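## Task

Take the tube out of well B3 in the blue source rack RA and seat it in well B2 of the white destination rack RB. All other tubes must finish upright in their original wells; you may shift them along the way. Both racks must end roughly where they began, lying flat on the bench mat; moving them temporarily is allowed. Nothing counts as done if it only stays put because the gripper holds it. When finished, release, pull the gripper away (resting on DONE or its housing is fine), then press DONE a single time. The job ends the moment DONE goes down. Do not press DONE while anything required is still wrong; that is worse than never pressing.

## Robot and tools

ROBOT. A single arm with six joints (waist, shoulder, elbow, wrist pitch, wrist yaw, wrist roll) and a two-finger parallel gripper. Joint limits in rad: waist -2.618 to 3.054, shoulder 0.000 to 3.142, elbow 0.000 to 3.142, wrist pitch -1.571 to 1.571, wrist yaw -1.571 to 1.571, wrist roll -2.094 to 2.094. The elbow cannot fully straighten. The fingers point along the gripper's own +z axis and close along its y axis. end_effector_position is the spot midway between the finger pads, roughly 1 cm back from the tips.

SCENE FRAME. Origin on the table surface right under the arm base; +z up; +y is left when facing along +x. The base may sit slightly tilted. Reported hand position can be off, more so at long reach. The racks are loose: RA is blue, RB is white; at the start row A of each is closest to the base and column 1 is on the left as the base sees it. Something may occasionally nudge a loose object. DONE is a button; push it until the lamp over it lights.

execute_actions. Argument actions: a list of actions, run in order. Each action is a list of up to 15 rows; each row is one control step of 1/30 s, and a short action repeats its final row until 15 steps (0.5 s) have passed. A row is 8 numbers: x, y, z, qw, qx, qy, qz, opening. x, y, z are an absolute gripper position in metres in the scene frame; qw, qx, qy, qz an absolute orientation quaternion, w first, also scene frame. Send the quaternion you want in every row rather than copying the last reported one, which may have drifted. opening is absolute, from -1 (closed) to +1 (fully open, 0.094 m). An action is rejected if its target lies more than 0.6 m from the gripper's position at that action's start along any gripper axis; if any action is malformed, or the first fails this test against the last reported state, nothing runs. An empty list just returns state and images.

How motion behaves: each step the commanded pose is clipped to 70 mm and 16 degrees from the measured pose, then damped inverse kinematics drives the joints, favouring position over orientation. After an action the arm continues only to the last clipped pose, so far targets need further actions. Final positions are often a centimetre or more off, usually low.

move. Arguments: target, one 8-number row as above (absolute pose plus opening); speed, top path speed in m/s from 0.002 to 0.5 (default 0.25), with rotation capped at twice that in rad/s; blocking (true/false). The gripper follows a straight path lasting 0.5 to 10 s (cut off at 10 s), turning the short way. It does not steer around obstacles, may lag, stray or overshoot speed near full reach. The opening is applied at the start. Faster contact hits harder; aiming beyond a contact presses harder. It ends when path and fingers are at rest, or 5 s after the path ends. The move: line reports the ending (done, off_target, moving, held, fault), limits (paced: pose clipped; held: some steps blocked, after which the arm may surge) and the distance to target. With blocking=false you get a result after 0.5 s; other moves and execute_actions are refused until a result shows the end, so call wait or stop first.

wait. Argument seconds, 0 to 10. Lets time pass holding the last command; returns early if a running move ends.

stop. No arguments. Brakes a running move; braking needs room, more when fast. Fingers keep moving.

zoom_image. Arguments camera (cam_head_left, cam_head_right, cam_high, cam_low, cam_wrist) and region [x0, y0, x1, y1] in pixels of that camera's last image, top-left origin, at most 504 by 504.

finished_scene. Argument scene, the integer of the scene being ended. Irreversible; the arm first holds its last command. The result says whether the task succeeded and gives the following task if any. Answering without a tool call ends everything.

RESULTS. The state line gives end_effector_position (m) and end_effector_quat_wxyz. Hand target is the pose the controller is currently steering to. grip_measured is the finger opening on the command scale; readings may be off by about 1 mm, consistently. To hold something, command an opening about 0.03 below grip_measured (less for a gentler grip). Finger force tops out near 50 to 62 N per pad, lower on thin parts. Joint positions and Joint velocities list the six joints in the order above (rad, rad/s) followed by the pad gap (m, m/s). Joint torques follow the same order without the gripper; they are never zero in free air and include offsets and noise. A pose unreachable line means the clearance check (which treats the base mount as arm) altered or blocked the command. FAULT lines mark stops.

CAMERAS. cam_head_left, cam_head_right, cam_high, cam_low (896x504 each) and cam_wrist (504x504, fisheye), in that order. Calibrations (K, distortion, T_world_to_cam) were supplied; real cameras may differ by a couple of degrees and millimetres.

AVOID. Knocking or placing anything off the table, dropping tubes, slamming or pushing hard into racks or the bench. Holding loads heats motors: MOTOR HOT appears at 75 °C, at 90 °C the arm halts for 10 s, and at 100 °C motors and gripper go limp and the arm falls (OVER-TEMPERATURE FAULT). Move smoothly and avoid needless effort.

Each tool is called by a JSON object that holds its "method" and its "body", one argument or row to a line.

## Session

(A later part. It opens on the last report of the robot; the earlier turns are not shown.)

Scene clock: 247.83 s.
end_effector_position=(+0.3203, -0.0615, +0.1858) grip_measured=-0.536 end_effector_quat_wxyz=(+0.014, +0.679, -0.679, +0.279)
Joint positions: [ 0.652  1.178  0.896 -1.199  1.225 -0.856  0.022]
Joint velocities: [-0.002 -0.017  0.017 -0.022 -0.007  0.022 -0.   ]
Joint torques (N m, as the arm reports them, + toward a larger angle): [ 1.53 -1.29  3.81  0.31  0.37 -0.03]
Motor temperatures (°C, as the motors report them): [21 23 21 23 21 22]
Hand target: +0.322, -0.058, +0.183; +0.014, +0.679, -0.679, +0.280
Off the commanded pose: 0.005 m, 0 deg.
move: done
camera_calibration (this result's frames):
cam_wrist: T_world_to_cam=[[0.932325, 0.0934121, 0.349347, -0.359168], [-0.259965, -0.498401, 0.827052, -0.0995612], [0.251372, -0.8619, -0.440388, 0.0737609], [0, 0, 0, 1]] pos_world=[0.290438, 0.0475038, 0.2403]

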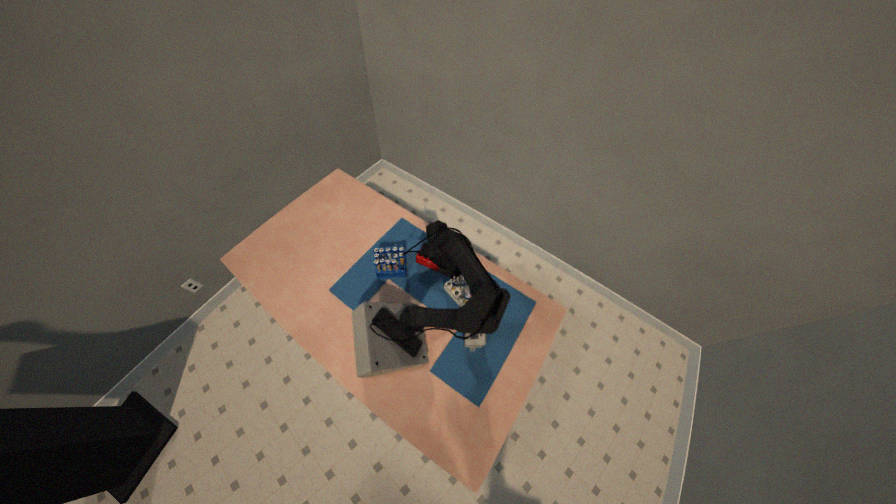

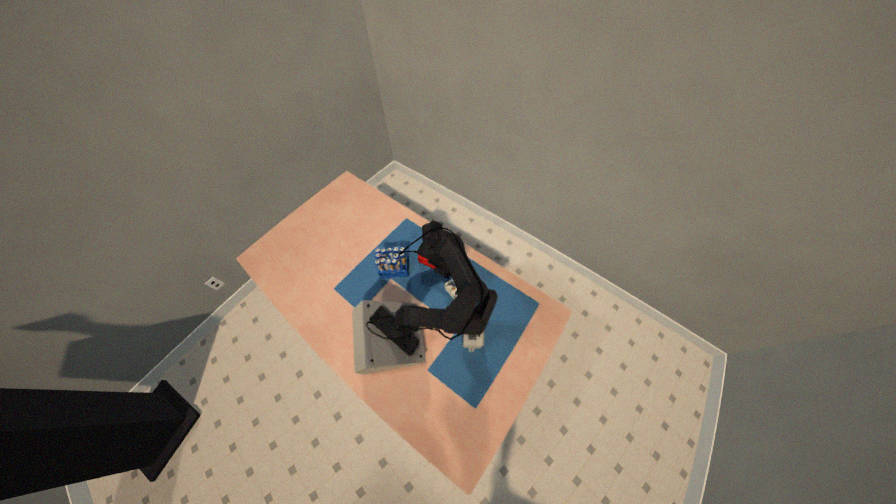

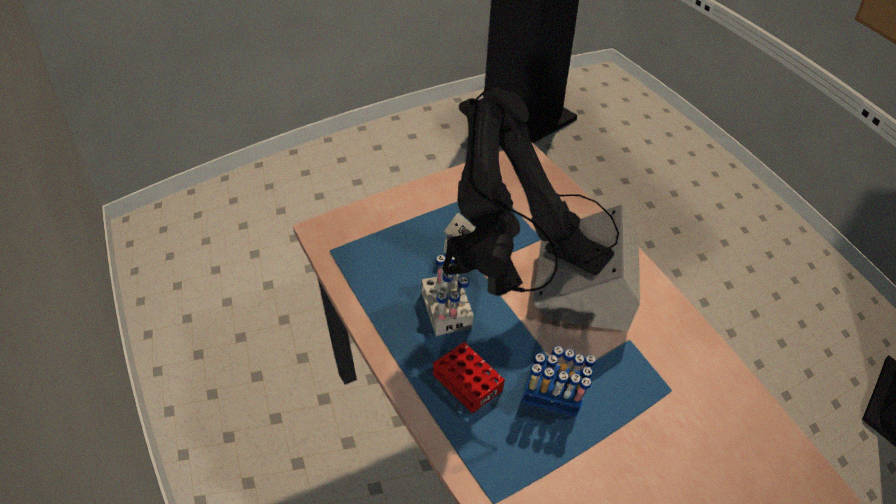

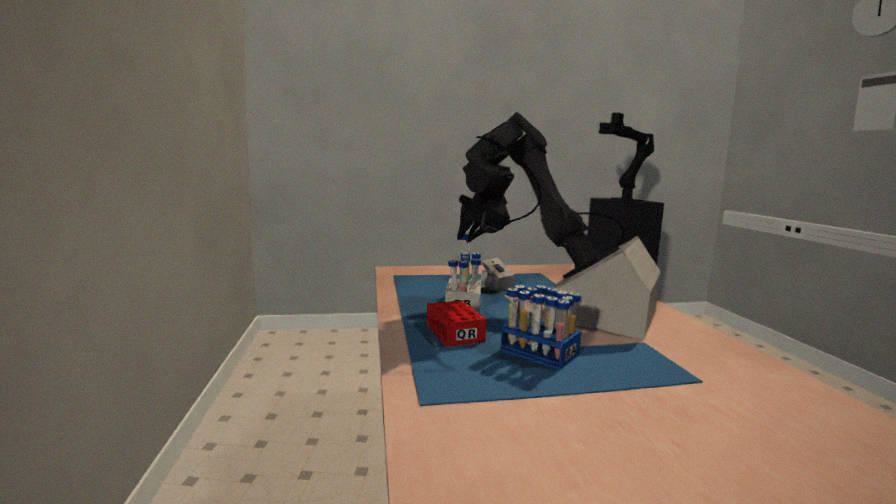

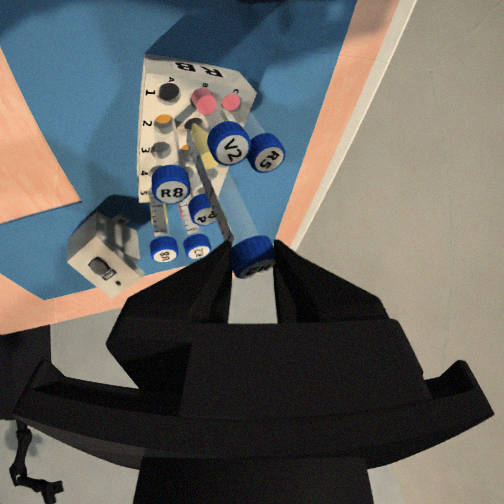

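{"method": "move", "body": {
  "target": [0.322,-0.061,0.172,0.013,0.679,-0.679,0.28,-0.63],
  "speed": 0.01
}}

{"method": "zoom_image", "body": {
  "camera": "cam_wrist",
  "region": [120,30,320,230]
}}

Scene clock: 254.33 s.
end_effector_position=(+0.3205, -0.0597, +0.1699) grip_measured=-0.536 end_effector_quat_wxyz=(+0.025, +0.688, -0.669, +0.280)
Joint positions: [ 0.605  1.178  0.838 -1.054  1.223 -0.986  0.022]
Joint velocities: [-0.032 -0.002  0.002 -0.037 -0.037  0.051  0.   ]
Joint torques (N m, as the arm reports them, + toward a larger angle): [ 1.48 -5.09  3.84  0.32  0.27 -0.06]
Motor temperatures (°C, as the motors report them): [21 23 21 23 21 22]
Hand target: +0.322, -0.062, +0.172; +0.015, +0.678, -0.679, +0.281
Off the commanded pose: 0.003 m, 2 deg.
move: done
camera_calibration (this result's frames):
cam_wrist: T_world_to_cam=[[0.936898, 0.118716, 0.328828, -0.350439], [-0.234275, -0.48495, 0.842579, -0.0954915], [0.259492, -0.866447, -0.426537, 0.0630766], [0, 0, 0, 1]] pos_world=[0.289587, 0.0499466, 0.222598]

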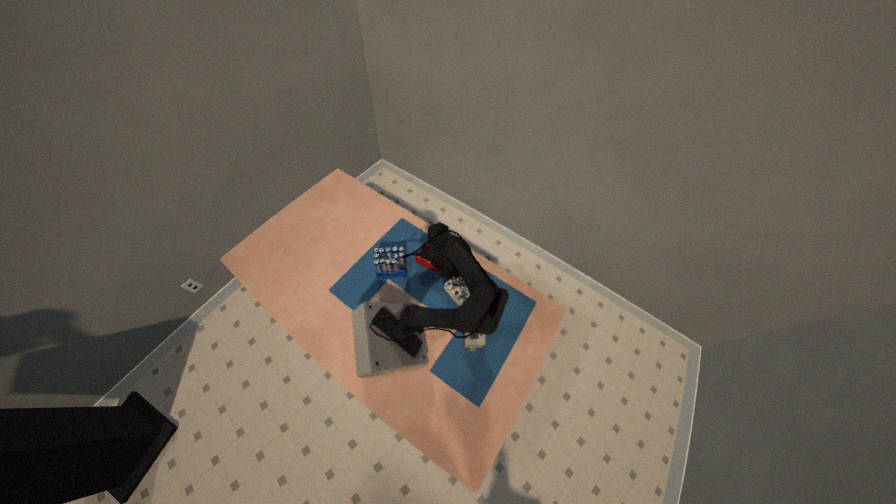

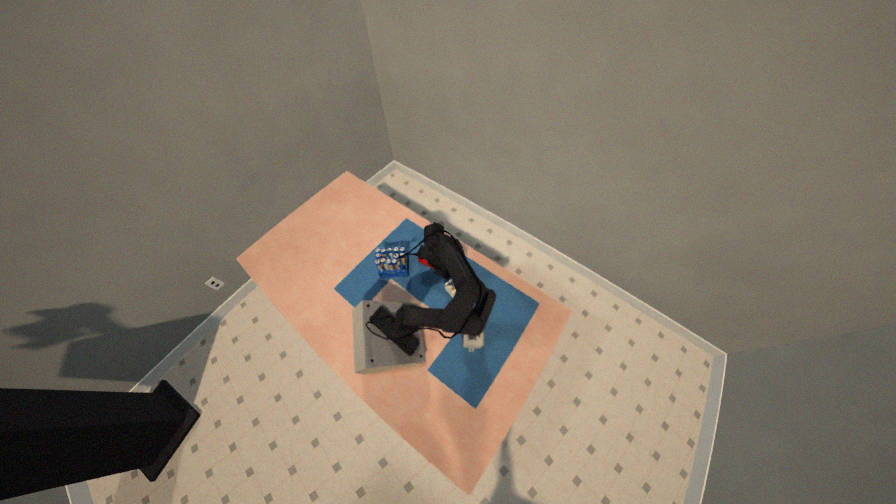

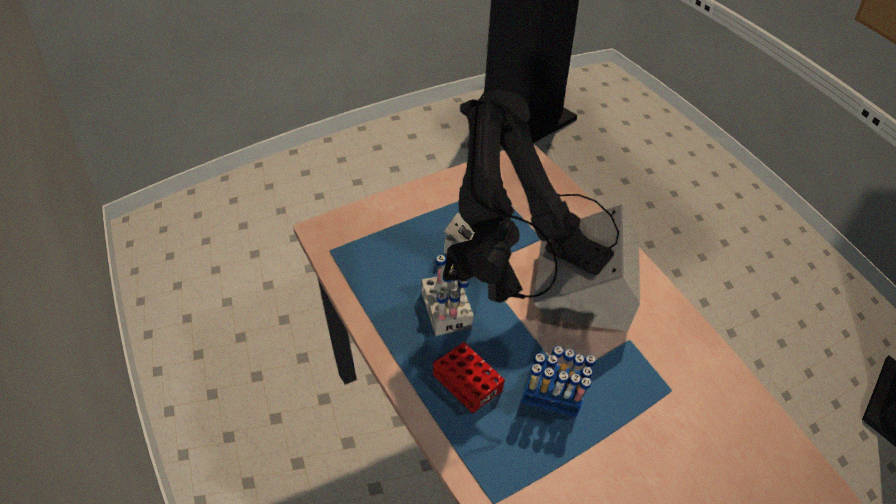

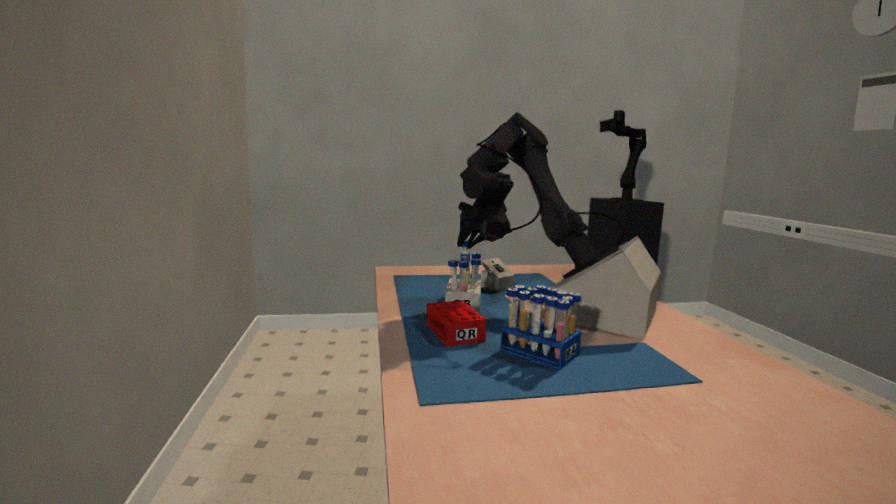

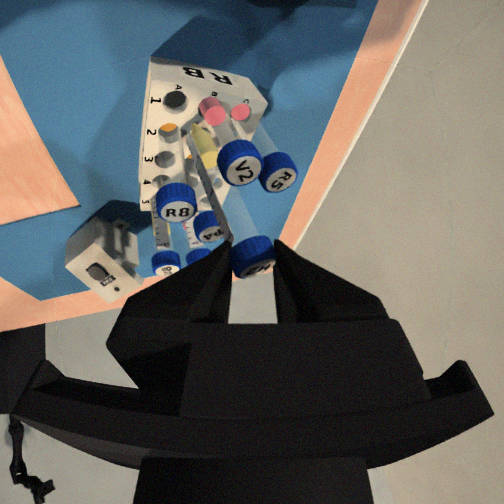

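Region (120, 30, 320, 230) of cam_wrist's 504x504 image, scaled by 2.520, with more detail than that image has.

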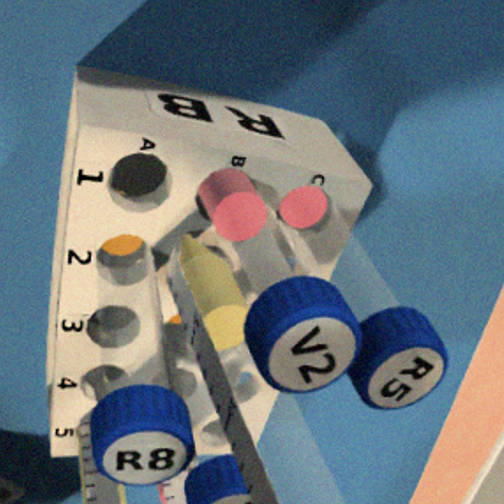

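{"method": "move", "body": {
  "target": [0.328,-0.071,0.178,0.013,0.679,-0.679,0.28,-0.63],
  "speed": 0.01
}}

{"method": "zoom_image", "body": {
  "camera": "cam_wrist",
  "region": [120,30,320,230]
}}

Scene clock: 261.30 s.
end_effector_position=(+0.3225, -0.0678, +0.1713) grip_measured=-0.536 end_effector_quat_wxyz=(+0.030, +0.694, -0.664, +0.278)
Joint positions: [ 0.575  1.143  0.838 -1.024  1.214 -1.075  0.022]
Joint velocities: [-0.007 -0.002 -0.007  0.007 -0.081  0.037 -0.002]
Joint torques (N m, as the arm reports them, + toward a larger angle): [ 1.34 -5.53  4.91  0.28  0.29 -0.05]
Motor temperatures (°C, as the motors report them): [21 23 21 23 21 22]
Hand target: +0.328, -0.072, +0.178; +0.014, +0.678, -0.679, +0.280
Off the commanded pose: 0.009 m, 3 deg.
move: off_target
camera_calibration (this result's frames):
cam_wrist: T_world_to_cam=[[0.939297, 0.13188, 0.316747, -0.349644], [-0.218314, -0.482462, 0.848275, -0.10614], [0.264689, -0.865932, -0.424384, 0.0540598], [0, 0, 0, 1]] pos_world=[0.290939, 0.0417146, 0.223727]

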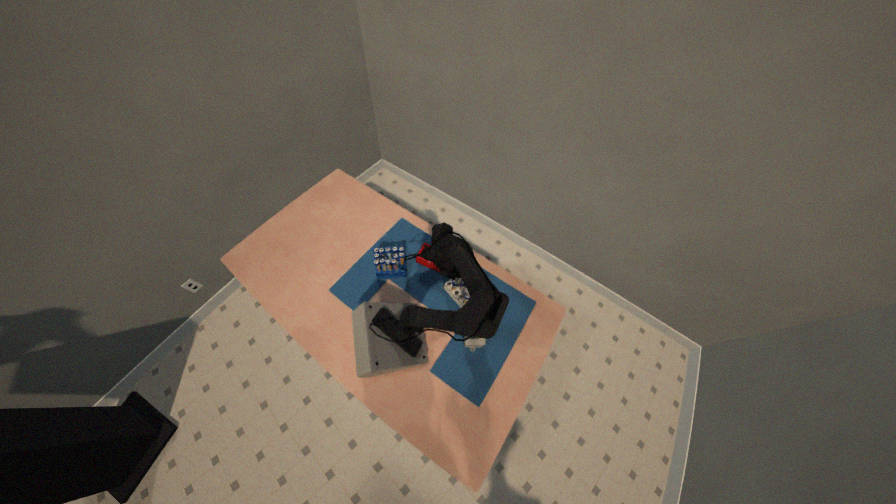

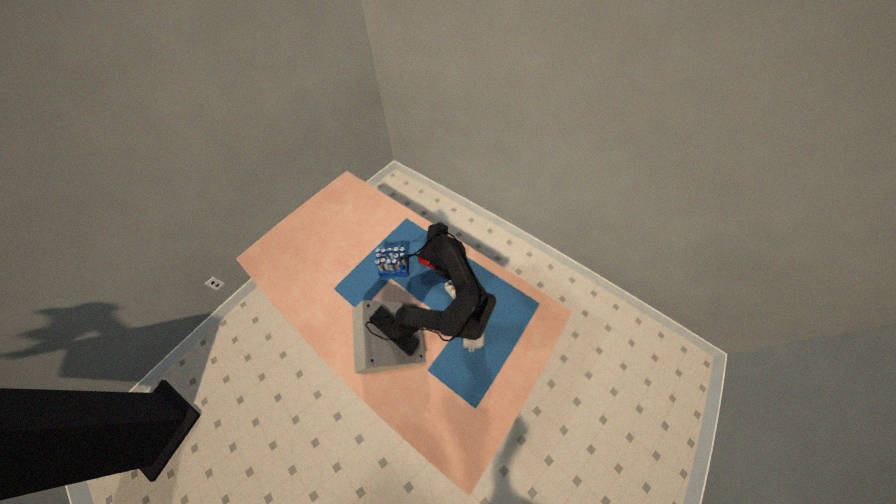

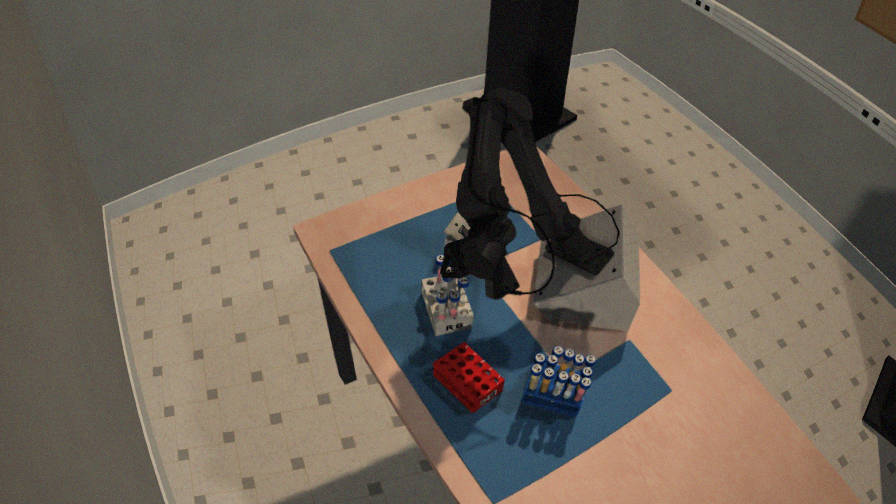

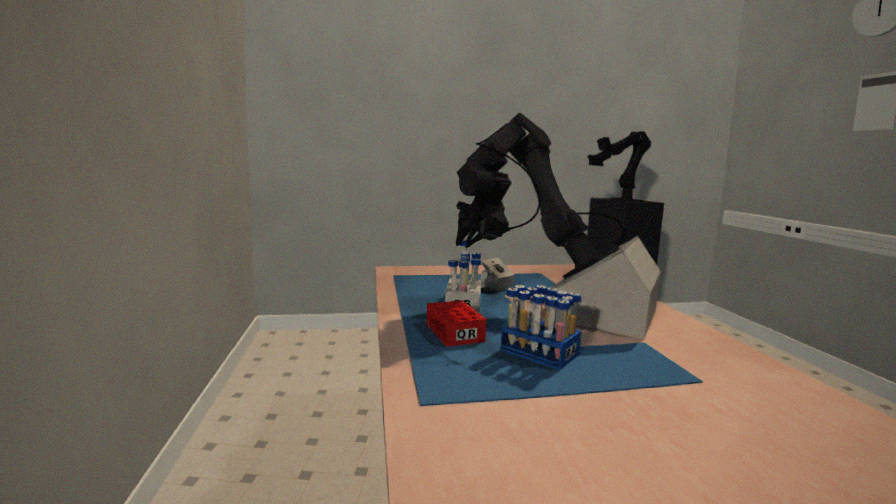

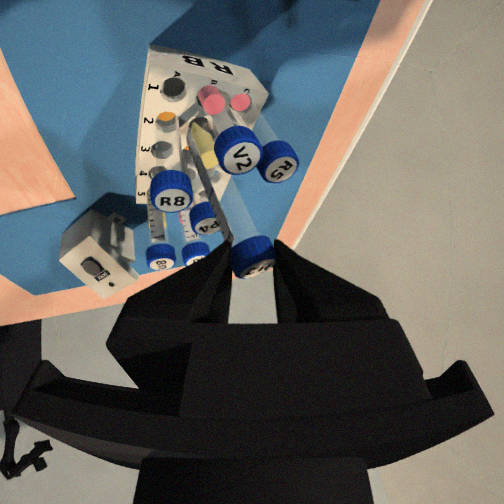

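Region (120, 30, 320, 230) of cam_wrist's 504x504 image, scaled by 2.520, with more detail than that image has.

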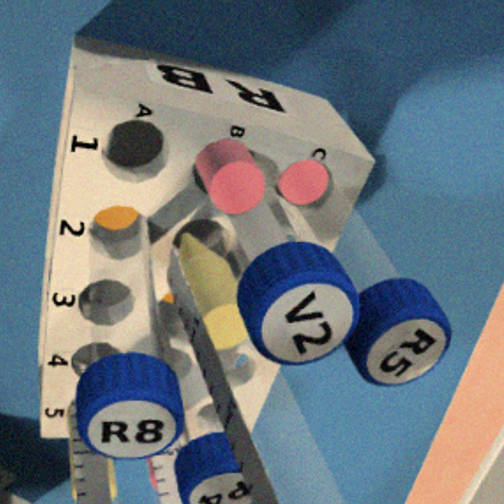

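Need ~4 mm +x.

{"method": "move", "body": {
  "target": [0.334,-0.070,0.176,0.013,0.679,-0.679,0.28,-0.63],
  "speed": 0.01
}}

{"method": "zoom_image", "body": {
  "camera": "cam_wrist",
  "region": [120,30,320,230]
}}

Scene clock: 268.53 s.
end_effector_position=(+0.3275, -0.0677, +0.1695) grip_measured=-0.536 end_effector_quat_wxyz=(+0.028, +0.693, -0.665, +0.277)
Joint positions: [ 0.556  1.143  0.838 -0.969  1.207 -1.128  0.022]
Joint velocities: [-0.027  0.012 -0.007  0.081  0.007 -0.081 -0.   ]
Joint torques (N m, as the arm reports them, + toward a larger angle): [ 1.39 -4.77  5.32  0.35  0.27 -0.02]
Motor temperatures (°C, as the motors report them): [21 23 21 23 21 22]
Hand target: +0.334, -0.071, +0.176; +0.014, +0.678, -0.679, +0.280
Off the commanded pose: 0.009 m, 3 deg.
move: off_target
camera_calibration (this result's frames):
cam_wrist: T_world_to_cam=[[0.938911, 0.128858, 0.319127, -0.354271], [-0.221014, -0.485041, 0.846102, -0.102336], [0.263816, -0.864946, -0.426931, 0.0528588], [0, 0, 0, 1]] pos_world=[0.296067, 0.0417338, 0.222211]

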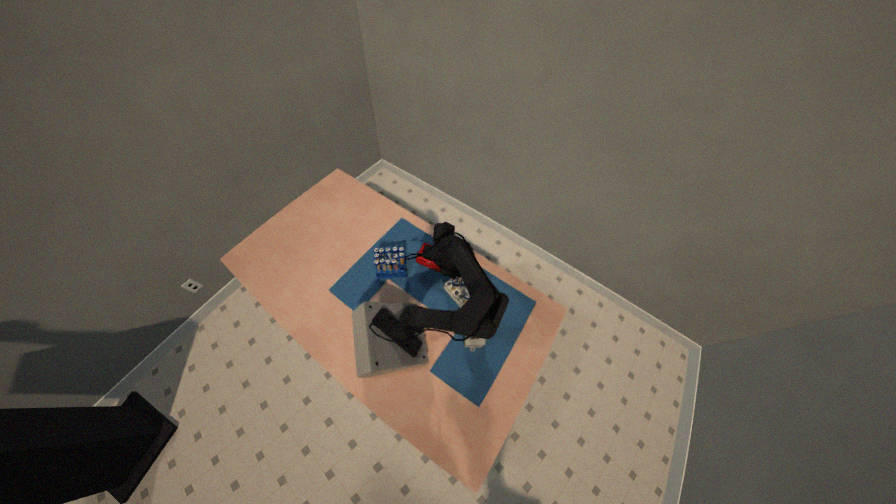

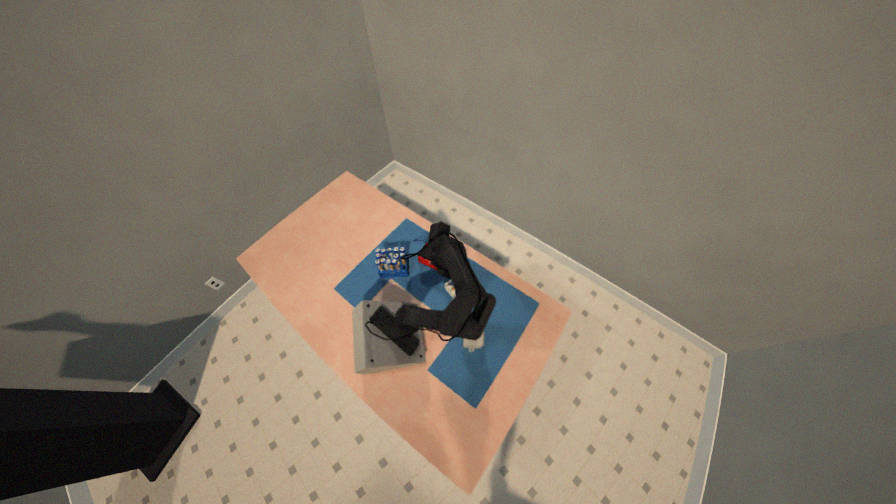

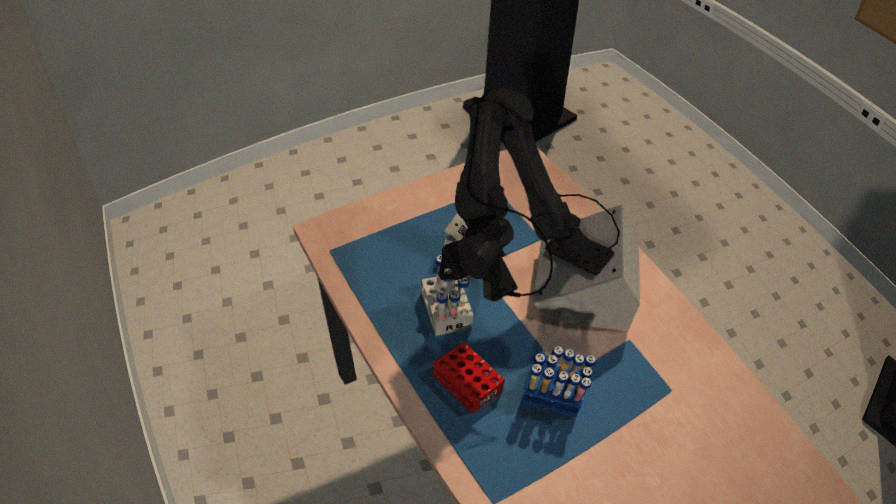

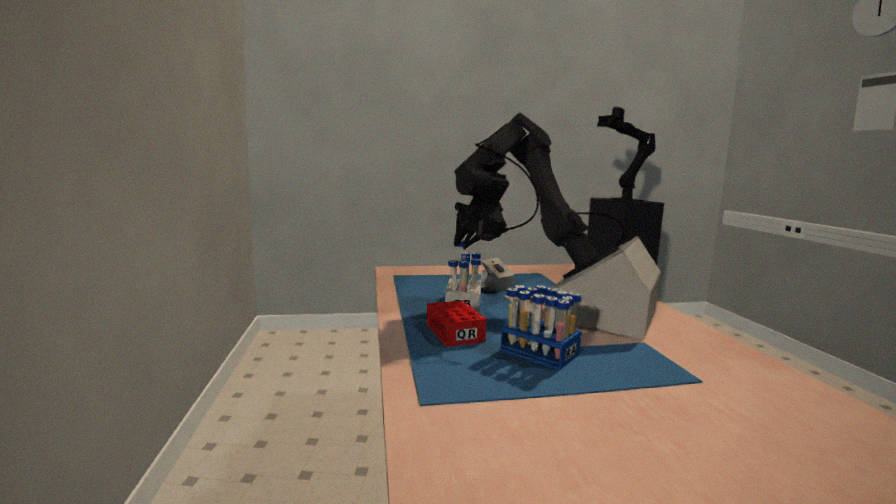

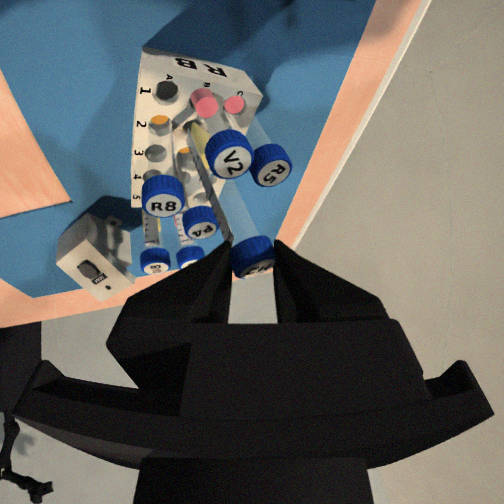

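Region (120, 30, 320, 230) of cam_wrist's 504x504 image, scaled by 2.520, with more detail than that image has.

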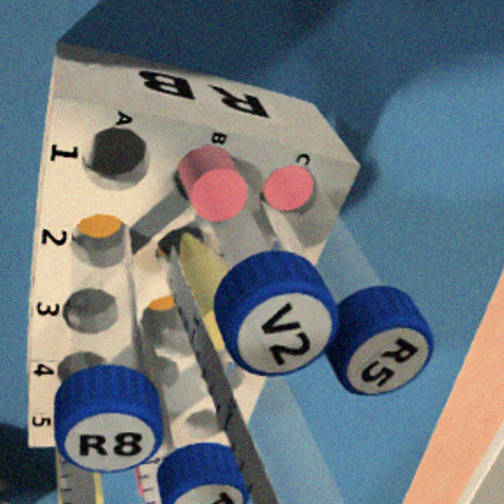

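{"method": "move", "body": {
  "target": [0.328,-0.075,0.155,0.013,0.679,-0.679,0.28,-0.63],
  "speed": 0.008
}}

{"method": "zoom_image", "body": {
  "camera": "cam_wrist",
  "region": [120,30,320,230]
}}

Scene clock: 276.17 s.
end_effector_position=(+0.3260, -0.0726, +0.1515) grip_measured=-0.536 end_effector_quat_wxyz=(+0.027, +0.690, -0.668, +0.277)
Joint positions: [ 0.482  1.093  0.742 -0.751  1.179 -1.304  0.022]
Joint velocities: [-0.022 -0.007  0.002 -0.007  0.022 -0.081 -0.   ]
Joint torques (N m, as the arm reports them, + toward a larger angle): [ 1.05 -5.7   3.92  0.44  0.23 -0.07]
Motor temperatures (°C, as the motors report them): [21 23 21 23 21 22]
Hand target: +0.328, -0.076, +0.156; +0.015, +0.678, -0.679, +0.280
Off the commanded pose: 0.005 m, 2 deg.
move: done
camera_calibration (this result's frames):
cam_wrist: T_world_to_cam=[[0.938814, 0.120275, 0.322743, -0.347605], [-0.227812, -0.485955, 0.843771, -0.0873654], [0.258323, -0.865668, -0.428821, 0.0433619], [0, 0, 0, 1]] pos_world=[0.295232, 0.0368895, 0.204498]

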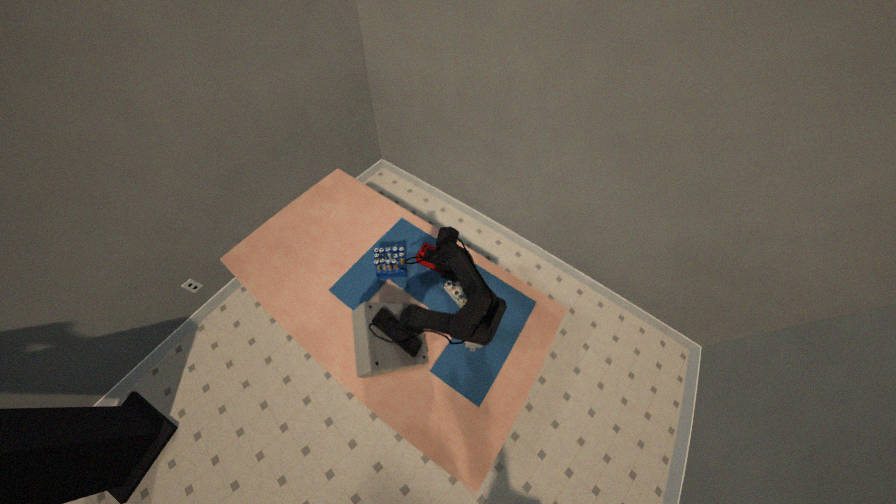

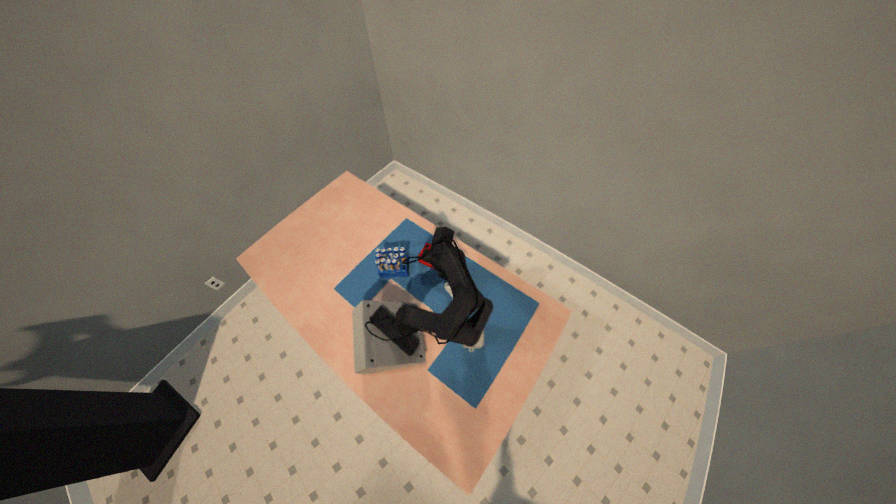

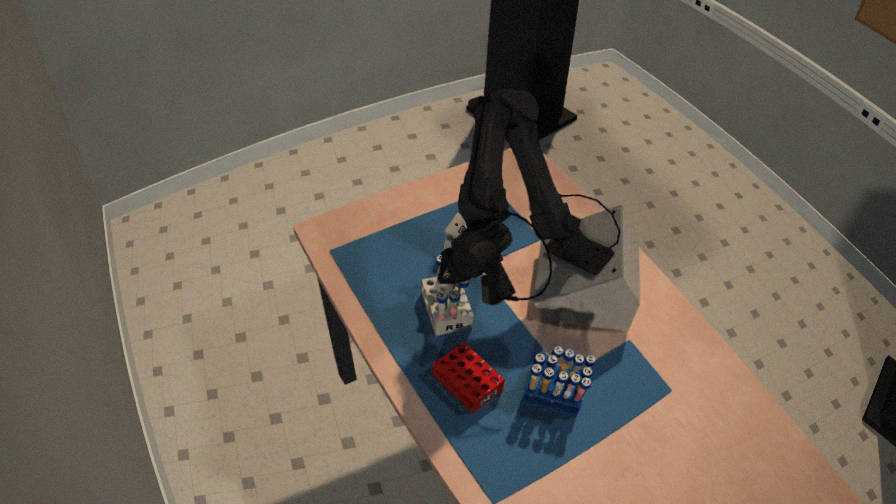

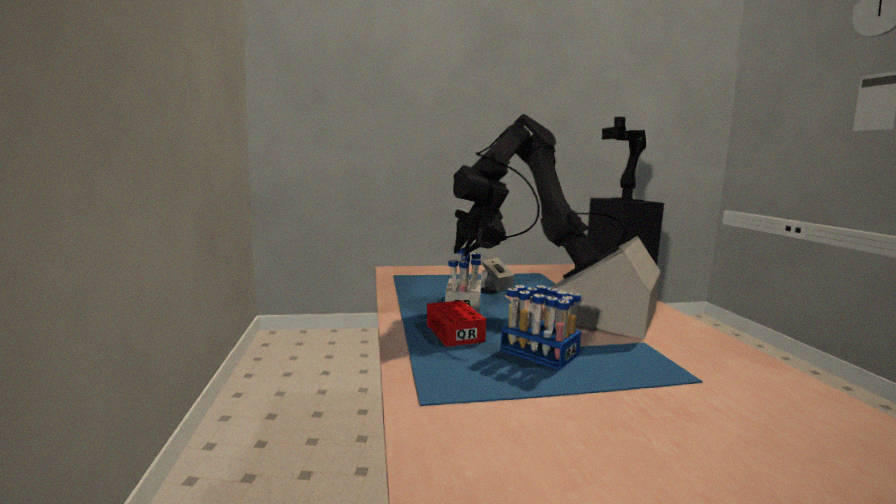

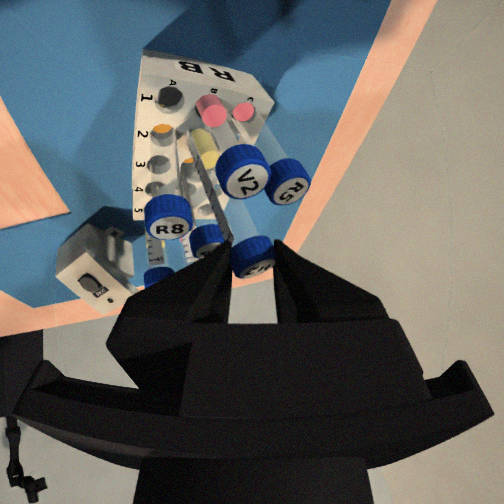

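Region (120, 30, 320, 230) of cam_wrist's 504x504 image, scaled by 2.520, with more detail than that image has.

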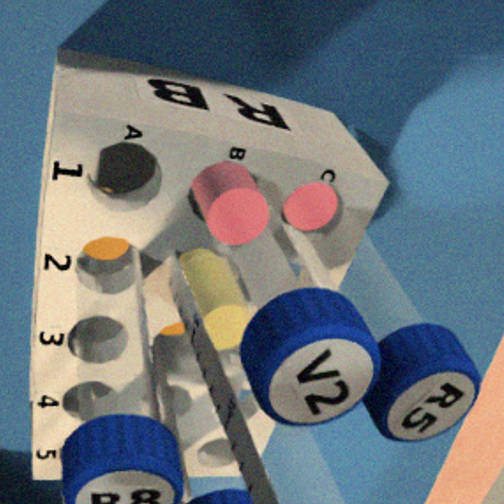

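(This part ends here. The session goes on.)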